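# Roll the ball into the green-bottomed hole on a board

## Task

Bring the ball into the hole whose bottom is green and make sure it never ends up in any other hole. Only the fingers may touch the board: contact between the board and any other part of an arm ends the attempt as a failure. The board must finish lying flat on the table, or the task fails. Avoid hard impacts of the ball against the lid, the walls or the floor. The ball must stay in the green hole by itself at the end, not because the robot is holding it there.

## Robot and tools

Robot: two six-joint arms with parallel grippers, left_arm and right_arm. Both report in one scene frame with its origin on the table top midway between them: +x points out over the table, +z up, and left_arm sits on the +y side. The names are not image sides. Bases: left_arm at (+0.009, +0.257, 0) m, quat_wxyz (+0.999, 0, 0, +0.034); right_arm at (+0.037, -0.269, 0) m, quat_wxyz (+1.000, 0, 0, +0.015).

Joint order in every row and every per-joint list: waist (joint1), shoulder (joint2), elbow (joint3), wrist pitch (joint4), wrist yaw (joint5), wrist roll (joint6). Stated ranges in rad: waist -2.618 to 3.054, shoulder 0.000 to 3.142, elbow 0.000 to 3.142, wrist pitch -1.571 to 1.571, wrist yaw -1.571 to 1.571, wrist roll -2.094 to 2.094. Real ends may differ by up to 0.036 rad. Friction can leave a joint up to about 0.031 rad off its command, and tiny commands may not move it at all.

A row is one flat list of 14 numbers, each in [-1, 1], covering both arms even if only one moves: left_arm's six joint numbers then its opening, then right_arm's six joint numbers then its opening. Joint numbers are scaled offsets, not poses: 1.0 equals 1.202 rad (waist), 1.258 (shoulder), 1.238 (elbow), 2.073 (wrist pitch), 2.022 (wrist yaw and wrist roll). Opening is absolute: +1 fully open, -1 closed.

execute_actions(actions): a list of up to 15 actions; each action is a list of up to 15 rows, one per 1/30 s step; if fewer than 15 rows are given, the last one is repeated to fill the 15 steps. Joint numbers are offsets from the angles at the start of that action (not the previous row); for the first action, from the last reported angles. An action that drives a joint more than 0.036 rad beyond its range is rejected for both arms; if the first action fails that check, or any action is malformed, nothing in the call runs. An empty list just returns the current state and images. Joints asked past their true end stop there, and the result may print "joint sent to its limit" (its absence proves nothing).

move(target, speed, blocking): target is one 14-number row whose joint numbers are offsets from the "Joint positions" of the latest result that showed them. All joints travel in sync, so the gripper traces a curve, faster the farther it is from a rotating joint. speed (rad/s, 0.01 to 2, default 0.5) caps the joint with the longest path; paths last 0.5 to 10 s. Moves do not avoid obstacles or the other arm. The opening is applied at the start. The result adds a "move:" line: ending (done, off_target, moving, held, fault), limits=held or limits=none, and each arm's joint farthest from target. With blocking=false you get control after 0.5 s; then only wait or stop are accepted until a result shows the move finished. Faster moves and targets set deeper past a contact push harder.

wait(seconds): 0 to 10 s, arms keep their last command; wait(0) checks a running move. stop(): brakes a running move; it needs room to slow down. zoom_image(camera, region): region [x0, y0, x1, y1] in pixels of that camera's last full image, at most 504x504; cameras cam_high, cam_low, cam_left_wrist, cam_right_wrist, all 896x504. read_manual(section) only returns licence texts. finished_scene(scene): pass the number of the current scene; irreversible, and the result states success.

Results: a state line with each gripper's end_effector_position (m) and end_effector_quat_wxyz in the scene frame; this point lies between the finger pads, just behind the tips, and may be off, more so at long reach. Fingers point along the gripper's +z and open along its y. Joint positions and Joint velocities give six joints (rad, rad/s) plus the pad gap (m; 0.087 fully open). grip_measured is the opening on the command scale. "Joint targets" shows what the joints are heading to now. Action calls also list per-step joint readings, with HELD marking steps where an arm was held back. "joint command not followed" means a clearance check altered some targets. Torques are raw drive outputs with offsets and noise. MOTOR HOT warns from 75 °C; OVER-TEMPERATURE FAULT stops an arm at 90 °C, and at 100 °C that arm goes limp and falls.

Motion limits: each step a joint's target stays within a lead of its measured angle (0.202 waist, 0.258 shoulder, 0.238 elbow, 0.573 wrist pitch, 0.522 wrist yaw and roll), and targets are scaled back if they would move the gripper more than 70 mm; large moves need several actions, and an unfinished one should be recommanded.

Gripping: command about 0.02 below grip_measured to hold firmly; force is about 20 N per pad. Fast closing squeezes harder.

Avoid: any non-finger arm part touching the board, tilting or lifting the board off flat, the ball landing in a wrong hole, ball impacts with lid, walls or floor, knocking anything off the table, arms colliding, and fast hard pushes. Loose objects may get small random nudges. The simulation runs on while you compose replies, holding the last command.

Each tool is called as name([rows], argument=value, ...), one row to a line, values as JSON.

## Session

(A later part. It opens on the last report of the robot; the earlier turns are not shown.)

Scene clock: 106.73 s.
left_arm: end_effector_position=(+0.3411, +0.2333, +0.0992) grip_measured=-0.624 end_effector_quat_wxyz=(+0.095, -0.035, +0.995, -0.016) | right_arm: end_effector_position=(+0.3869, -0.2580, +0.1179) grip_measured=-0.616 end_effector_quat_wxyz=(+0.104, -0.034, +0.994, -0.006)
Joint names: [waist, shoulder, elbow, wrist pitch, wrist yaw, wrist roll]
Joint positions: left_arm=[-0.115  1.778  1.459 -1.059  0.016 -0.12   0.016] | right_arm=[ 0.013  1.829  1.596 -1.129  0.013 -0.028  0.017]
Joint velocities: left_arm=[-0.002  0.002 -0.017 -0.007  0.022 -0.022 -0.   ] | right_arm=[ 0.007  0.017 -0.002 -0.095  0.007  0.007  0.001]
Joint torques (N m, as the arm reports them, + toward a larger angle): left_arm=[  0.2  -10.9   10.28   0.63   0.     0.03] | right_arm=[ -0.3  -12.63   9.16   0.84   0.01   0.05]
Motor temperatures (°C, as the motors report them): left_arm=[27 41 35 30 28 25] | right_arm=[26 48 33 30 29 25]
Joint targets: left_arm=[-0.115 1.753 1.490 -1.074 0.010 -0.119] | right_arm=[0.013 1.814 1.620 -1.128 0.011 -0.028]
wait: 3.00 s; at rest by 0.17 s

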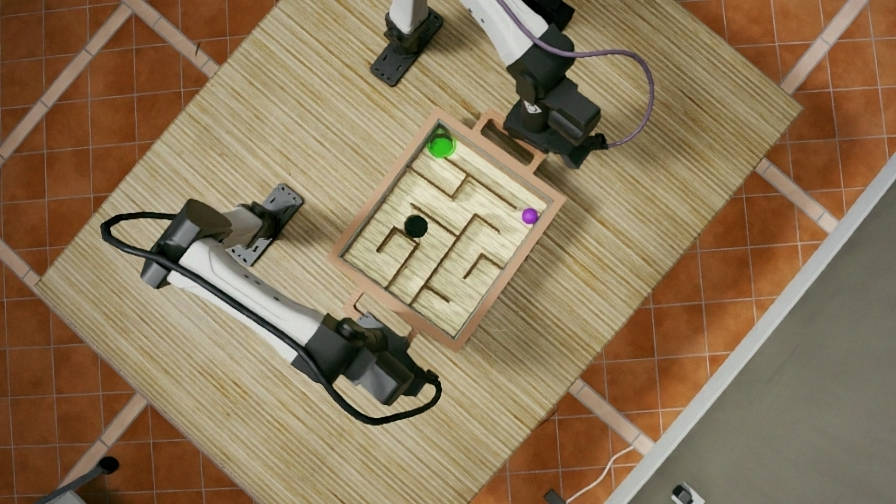

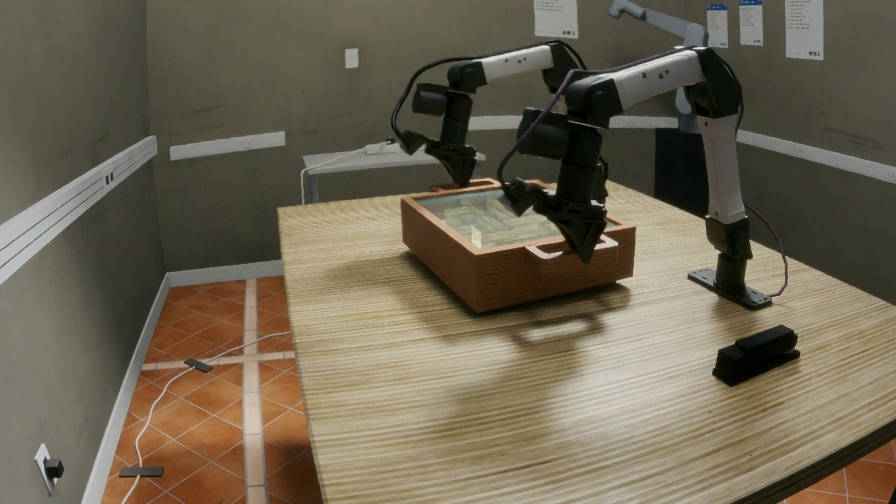

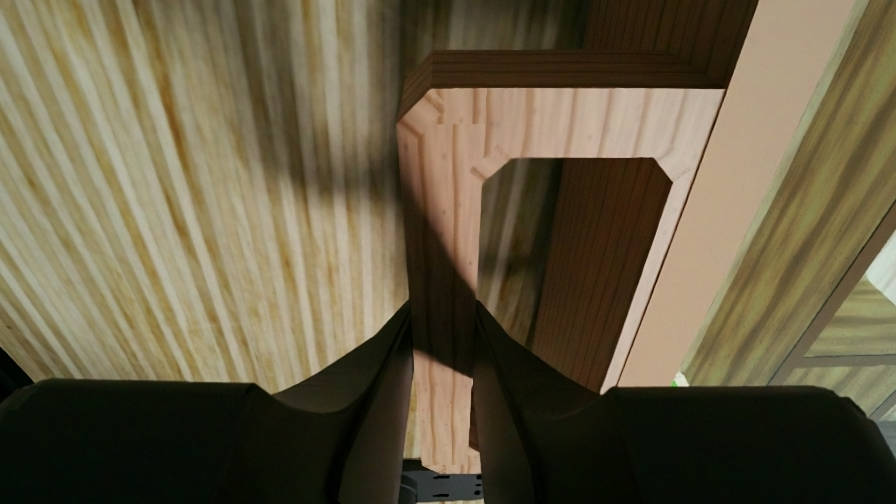

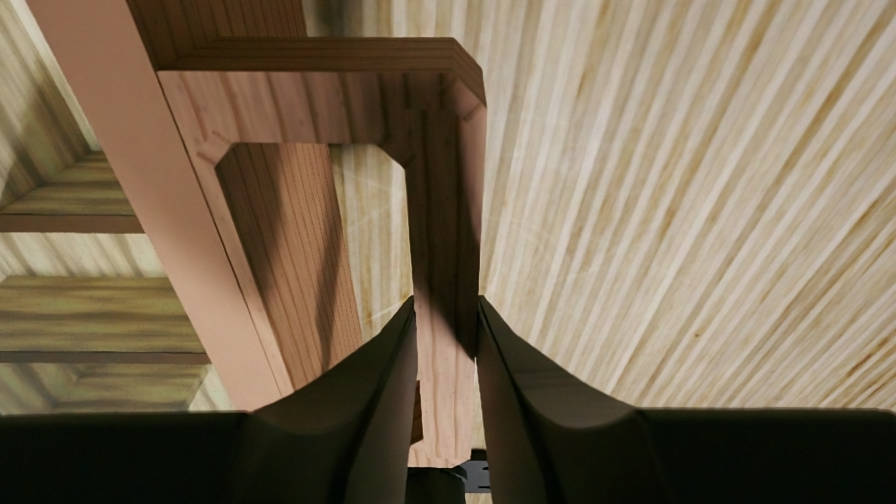

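execute_actions([
  [[0,-0.02,0.025,0.005,0,0,-0.7,0,-0.012,0.02,0.005,0,0,-0.7],[0,-0.02,0.025,0.01,0,0,-0.7,0,-0.012,0.02,0.01,0,0,-0.7],[0,-0.02,0.025,0.015,0,0,-0.7,0,-0.012,0.02,0.015,0,0,-0.7],[0,-0.02,0.025,0.02,0,0,-0.7,0,-0.012,0.02,0.02,0,0,-0.7],[0,-0.02,0.025,0.025,0,0,-0.7,0,-0.012,0.02,0.025,0,0,-0.7],[0,-0.02,0.025,0.03,0,0,-0.7,0,-0.012,0.02,0.03,0,0,-0.7],[0,-0.02,0.025,0.035,0,0,-0.7,0,-0.012,0.02,0.035,0,0,-0.7],[0,-0.02,0.025,0.041,0,0,-0.7,0,-0.012,0.02,0.041,0,0,-0.7]],
])

wait(seconds=4)

Scene clock: 114.57 s.
left_arm: end_effector_position=(+0.3546, +0.2332, +0.0999) grip_measured=-0.624 end_effector_quat_wxyz=(+0.122, -0.035, +0.992, -0.017) | right_arm: end_effector_position=(+0.3997, -0.2580, +0.1187) grip_measured=-0.616 end_effector_quat_wxyz=(+0.129, -0.034, +0.991, -0.007)
Joint names: [waist, shoulder, elbow, wrist pitch, wrist yaw, wrist roll]
Joint positions: left_arm=[-0.115  1.778  1.459 -1.006  0.013 -0.121  0.016] | right_arm=[ 0.013  1.829  1.596 -1.079  0.017 -0.028  0.017]
Joint velocities: left_arm=[-0.002  0.002 -0.032  0.066 -0.007 -0.022  0.   ] | right_arm=[ 0.002 -0.022 -0.012  0.037  0.037 -0.007 -0.   ]
Joint torques (N m, as the arm reports them, + toward a larger angle): left_arm=[  0.19 -11.05  10.29   1.2    0.05   0.03] | right_arm=[  0.01 -12.54   9.35   1.16  -0.05   0.04]
Motor temperatures (°C, as the motors report them): left_arm=[27 42 36 30 28 25] | right_arm=[26 48 34 30 29 25]
Joint targets: left_arm=[-0.115 1.753 1.490 -0.974 0.016 -0.121] | right_arm=[0.013 1.814 1.620 -1.044 0.014 -0.028]
Step readings (joint positions):
0: left_arm=[-0.115 1.778 1.459 -1.060 0.016 -0.120] | right_arm=[0.013 1.829 1.596 -1.129 0.013 -0.028]
1: left_arm=[-0.115 1.778 1.459 -1.060 0.016 -0.121] | right_arm=[0.013 1.829 1.596 -1.129 0.013 -0.028]
2: left_arm=[-0.115 1.778 1.459 -1.059 0.017 -0.121] | right_arm=[0.013 1.829 1.596 -1.129 0.014 -0.028]
4: left_arm=[-0.115 1.778 1.459 -1.057 0.017 -0.121] | right_arm=[0.013 1.829 1.596 -1.128 0.015 -0.028]
8: left_arm=[-0.115 1.778 1.459 -1.038 0.017 -0.121] | right_arm=[0.013 1.829 1.596 -1.111 0.016 -0.028]
15: Joint positions above

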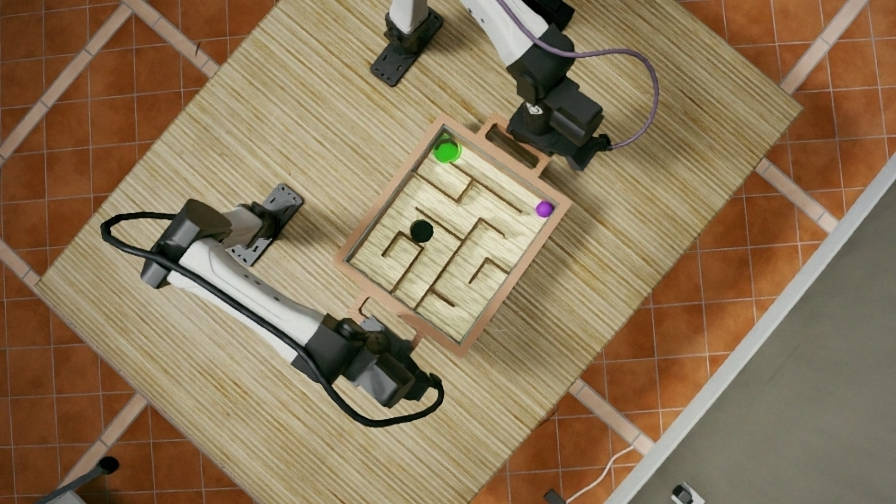

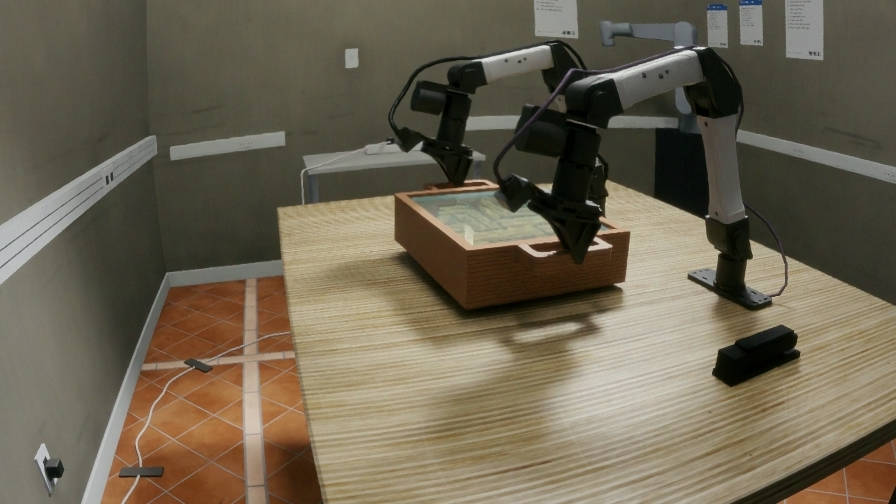

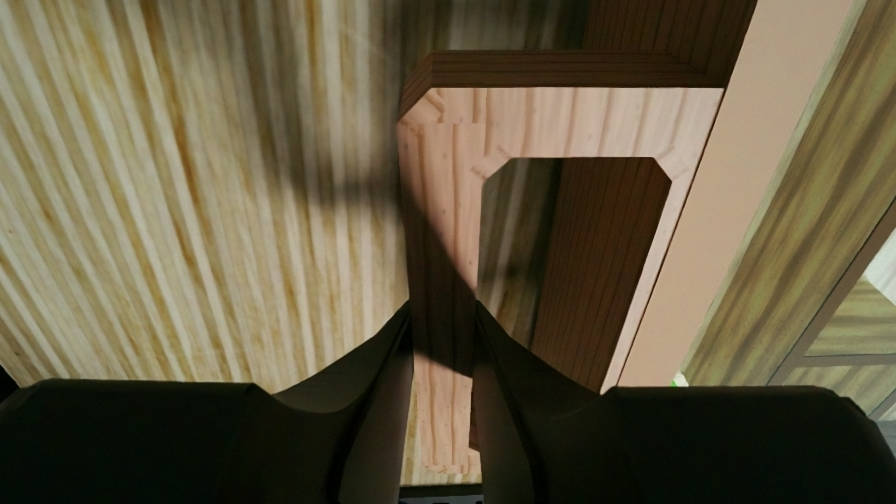

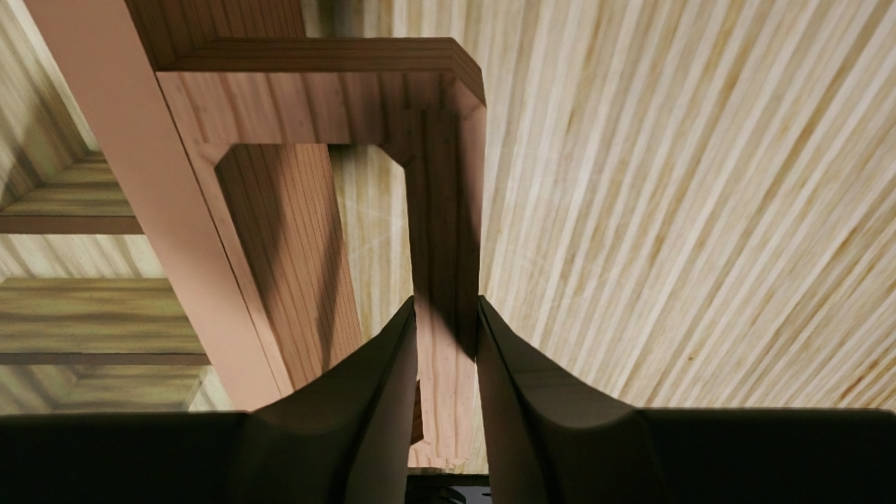

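Scene clock: 118.57 s.
left_arm: end_effector_position=(+0.3552, +0.2332, +0.1000) grip_measured=-0.624 end_effector_quat_wxyz=(+0.123, -0.035, +0.992, -0.017) | right_arm: end_effector_position=(+0.4003, -0.2580, +0.1188) grip_measured=-0.616 end_effector_quat_wxyz=(+0.130, -0.034, +0.991, -0.007)
Joint names: [waist, shoulder, elbow, wrist pitch, wrist yaw, wrist roll]
Joint positions: left_arm=[-0.115  1.778  1.459 -1.003  0.013 -0.121  0.016] | right_arm=[ 0.013  1.829  1.596 -1.076  0.017 -0.028  0.017]
Joint velocities: left_arm=[-0.002  0.007 -0.012 -0.066  0.022 -0.022 -0.002] | right_arm=[-0.022  0.007 -0.022  0.007 -0.037  0.037 -0.001]
Joint torques (N m, as the arm reports them, + toward a larger angle): left_arm=[  0.18 -11.04  10.34   1.21   0.09   0.03] | right_arm=[ -0.27 -12.71   9.33   1.17  -0.02   0.06]
Motor temperatures (°C, as the motors report them): left_arm=[27 42 37 30 28 25] | right_arm=[26 48 34 30 29 25]
Joint targets: left_arm=[-0.115 1.753 1.490 -0.974 0.016 -0.121] | right_arm=[0.013 1.814 1.620 -1.044 0.014 -0.028]
wait: 4.00 s; at rest by 0.17 s

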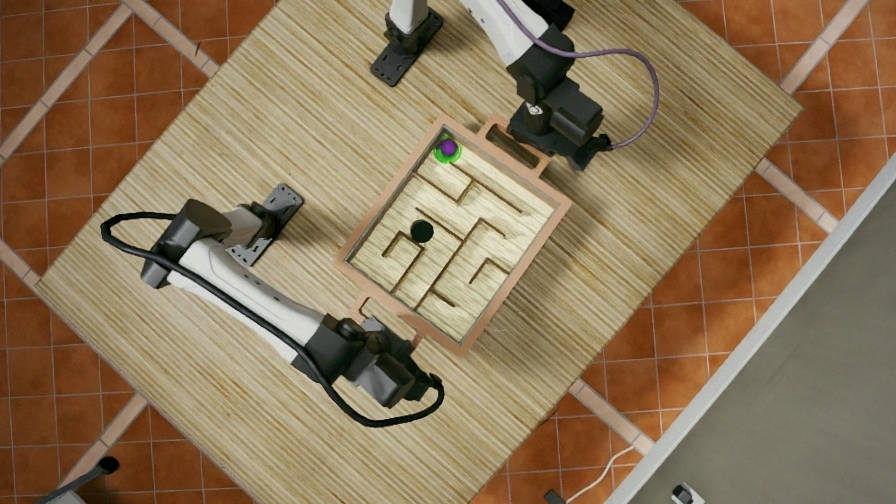

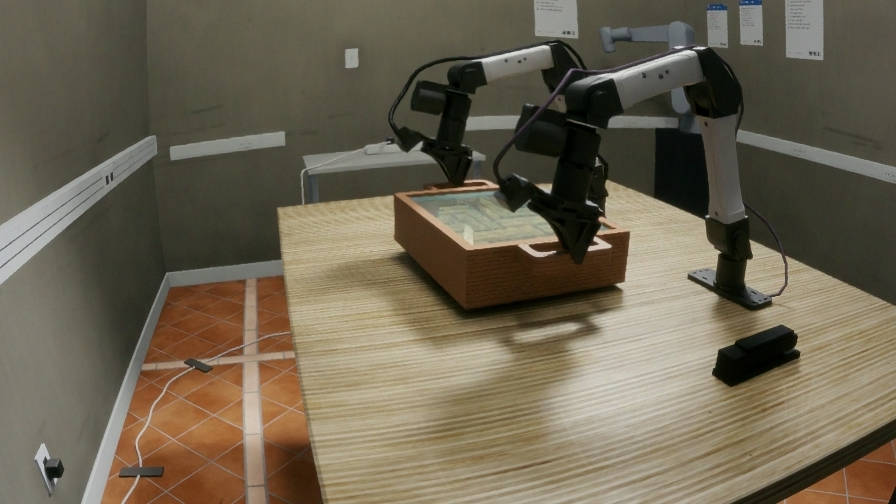

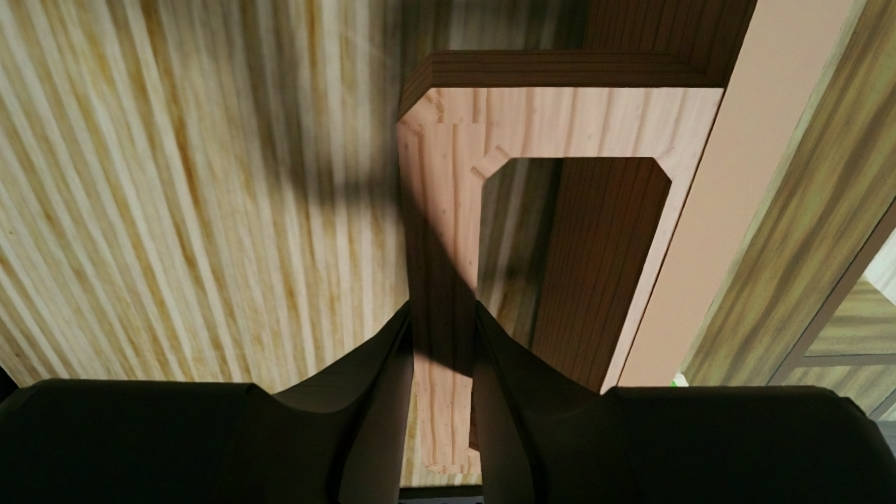

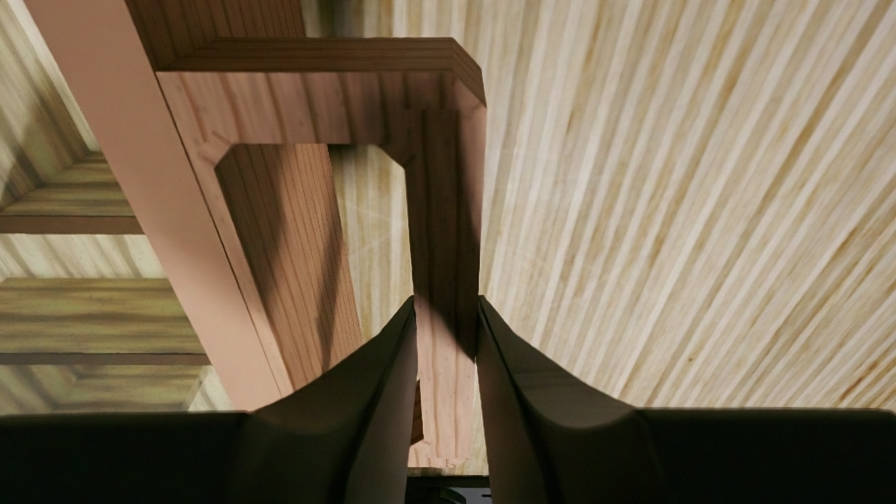

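move(target=[0,-0.015,-0.056,0.022,0,0,-0.7,0,-0.01,-0.113,0.06,0,0,-0.7], speed=0.14)

execute_actions([
  [[0,0,0,0,0,0,0.0,0,0,0,0,0,0,0.0]],
])

Scene clock: 128.13 s.
left_arm: end_effector_position=(+0.3476, +0.2356, +0.0861) grip_measured=-0.619 end_effector_quat_wxyz=(+0.108, -0.035, +0.993, -0.010) | right_arm: end_effector_position=(+0.3919, -0.2562, +0.0867) grip_measured=-0.618 end_effector_quat_wxyz=(+0.117, -0.032, +0.993, -0.002)
Joint names: [waist, shoulder, elbow, wrist pitch, wrist yaw, wrist roll]
Joint positions: left_arm=[-0.115  1.784  1.413 -0.982  0.002 -0.118  0.017] | right_arm=[ 0.013  1.829  1.471 -0.977  0.005 -0.024  0.017]
Joint velocities: left_arm=[-0.002  0.002 -0.002 -0.022  0.007 -0.022 -0.001] | right_arm=[-0.012 -0.002  0.007  0.066 -0.051 -0.037  0.001]
Joint torques (N m, as the arm reports them, + toward a larger angle): left_arm=[  0.17 -10.93   5.9    1.11   0.16   0.01] | right_arm=[ -0.2  -12.11   6.39   1.14   0.1   -0.02]
Motor temperatures (°C, as the motors report them): left_arm=[27 42 38 31 28 25] | right_arm=[26 48 35 30 29 25]
Joint targets: left_arm=[-0.115 1.759 1.390 -0.957 0.013 -0.121] | right_arm=[0.013 1.816 1.456 -0.952 0.017 -0.028]
move: off_target (left_arm, right_arm); limits=none; left_arm: farthest joint: the wrist pitch, 0.025 radians from its target (0.046 radians at the start); right_arm: farthest joint: the wrist pitch, 0.026 radians from its target (0.125 radians at the start)

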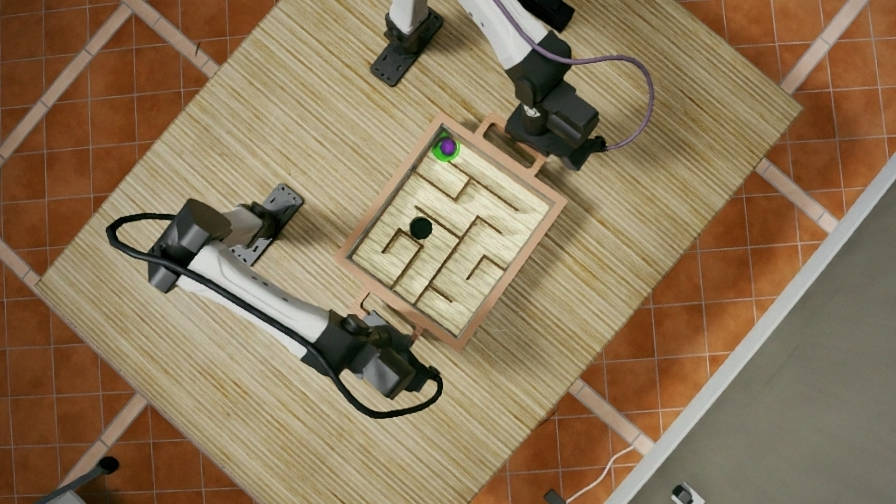

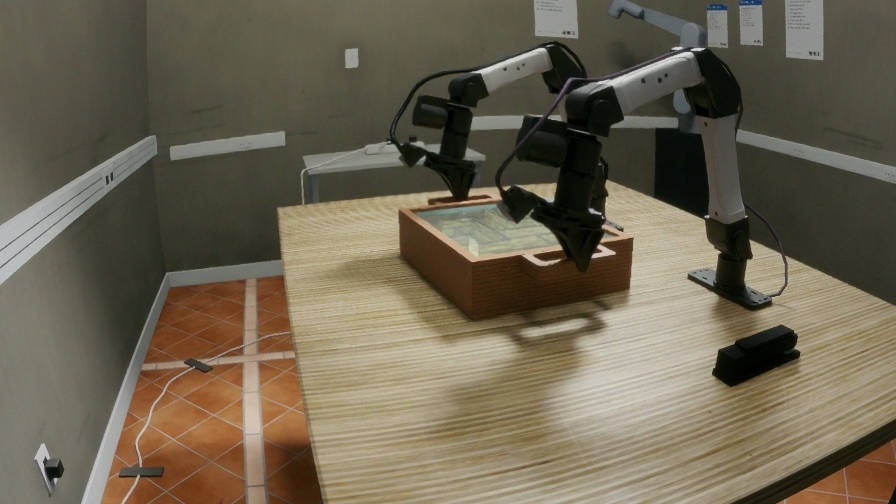

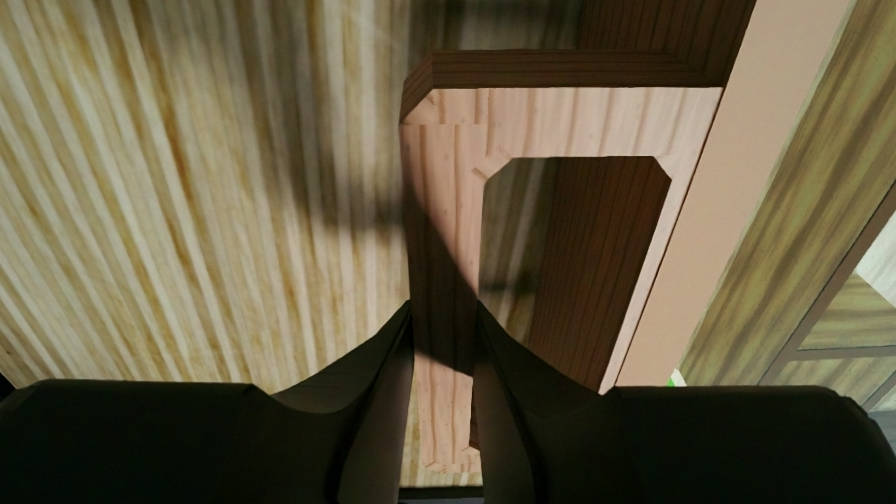

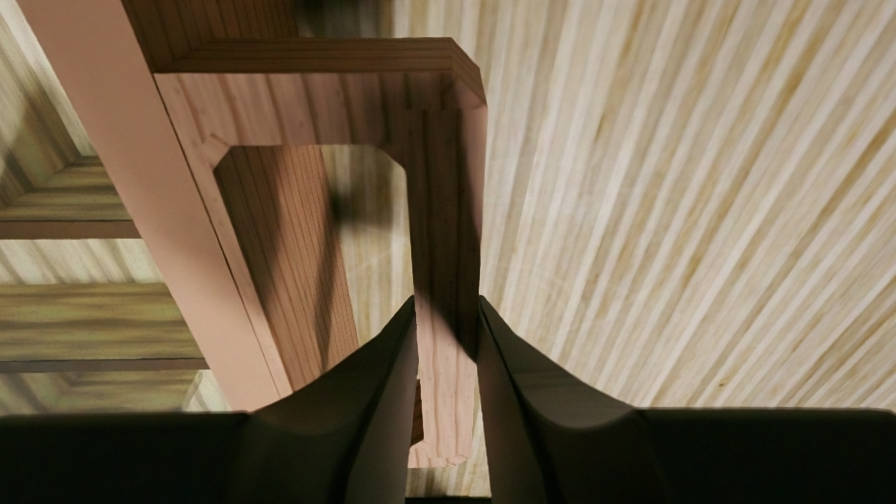

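Scene clock: 128.63 s.
left_arm: end_effector_position=(+0.3476, +0.2357, +0.0861) grip_measured=+0.000 end_effector_quat_wxyz=(+0.108, -0.035, +0.993, -0.010) | right_arm: end_effector_position=(+0.3920, -0.2561, +0.0867) grip_measured=+0.000 end_effector_quat_wxyz=(+0.117, -0.032, +0.993, -0.001)
Joint names: [waist, shoulder, elbow, wrist pitch, wrist yaw, wrist roll]
Joint positions: left_arm=[-0.115  1.784  1.413 -0.982  0.002 -0.118  0.044] | right_arm=[ 0.013  1.829  1.471 -0.977  0.005 -0.024  0.044]
Joint velocities: left_arm=[-0.007 -0.007 -0.022 -0.022 -0.007 -0.007 -0.002] | right_arm=[-0.002 -0.027  0.012  0.037  0.051  0.007  0.001]
Joint torques (N m, as the arm reports them, + toward a larger angle): left_arm=[ 0.35 -9.12  7.67  0.82  0.05  0.02] | right_arm=[ -0.15 -11.26   7.44   0.92   0.     0.  ]
Motor temperatures (°C, as the motors report them): left_arm=[27 42 38 31 28 25] | right_arm=[26 48 35 30 29 25]
Joint targets: left_arm=[-0.115 1.784 1.413 -0.982 0.002 -0.118] | right_arm=[0.013 1.829 1.471 -0.977 0.005 -0.024]
Step readings (joint positions):
0: left_arm=[-0.115 1.784 1.413 -0.982 0.002 -0.118] | right_arm=[0.013 1.829 1.471 -0.977 0.005 -0.024]
1: left_arm=[-0.115 1.784 1.413 -0.982 0.002 -0.118] | right_arm=[0.013 1.829 1.471 -0.977 0.005 -0.024]
2: left_arm=[-0.115 1.784 1.413 -0.982 0.002 -0.118] | right_arm=[0.013 1.829 1.471 -0.977 0.005 -0.024]
4: left_arm=[-0.115 1.784 1.413 -0.982 0.002 -0.118] | right_arm=[0.013 1.829 1.471 -0.977 0.005 -0.024]
8: left_arm=[-0.115 1.784 1.413 -0.982 0.002 -0.118] | right_arm=[0.013 1.829 1.471 -0.977 0.005 -0.024]
15: Joint positions above

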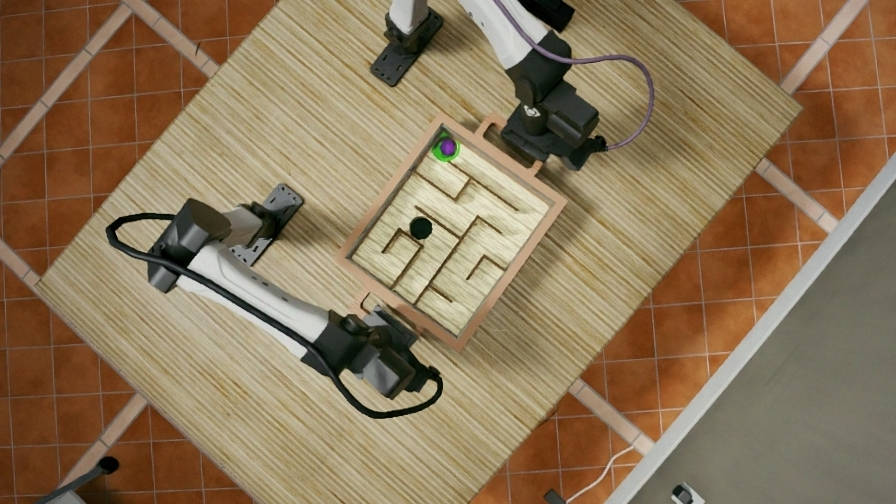

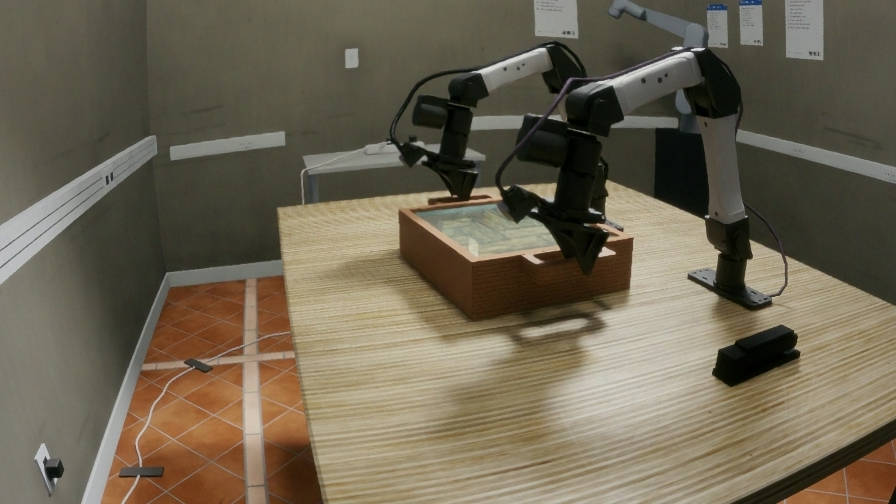

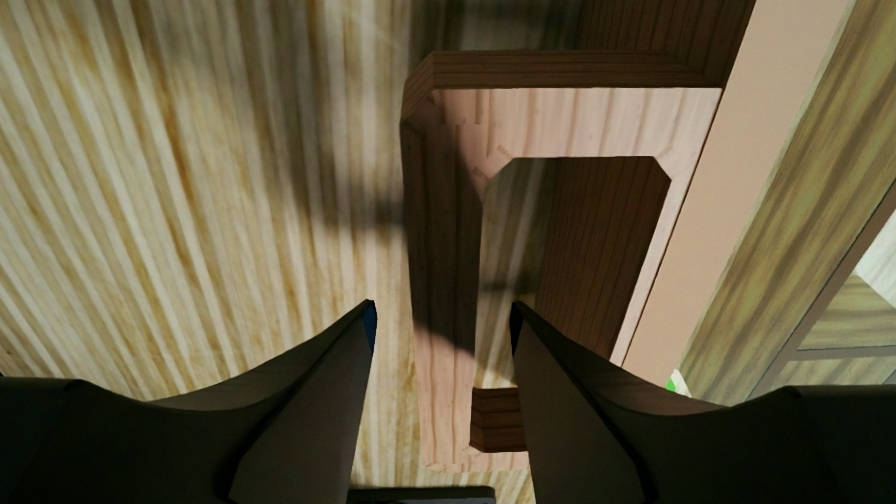

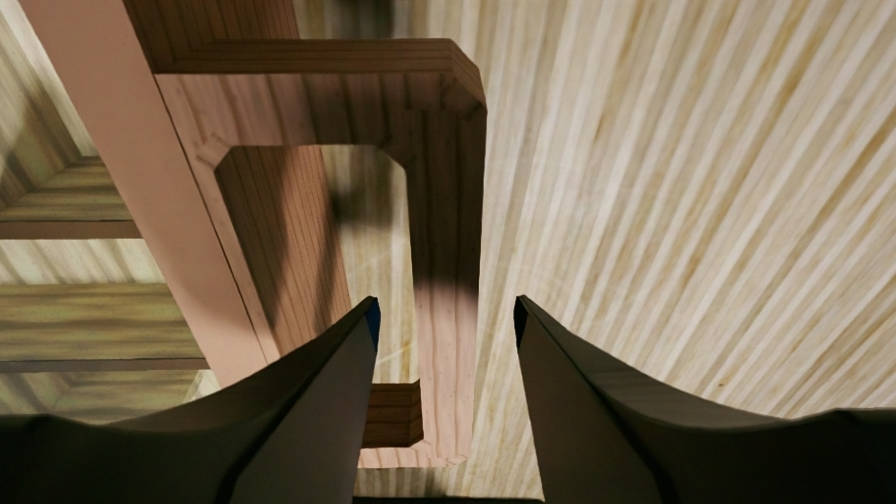

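finished_scene(scene=1)

The scene is finished: the task was done.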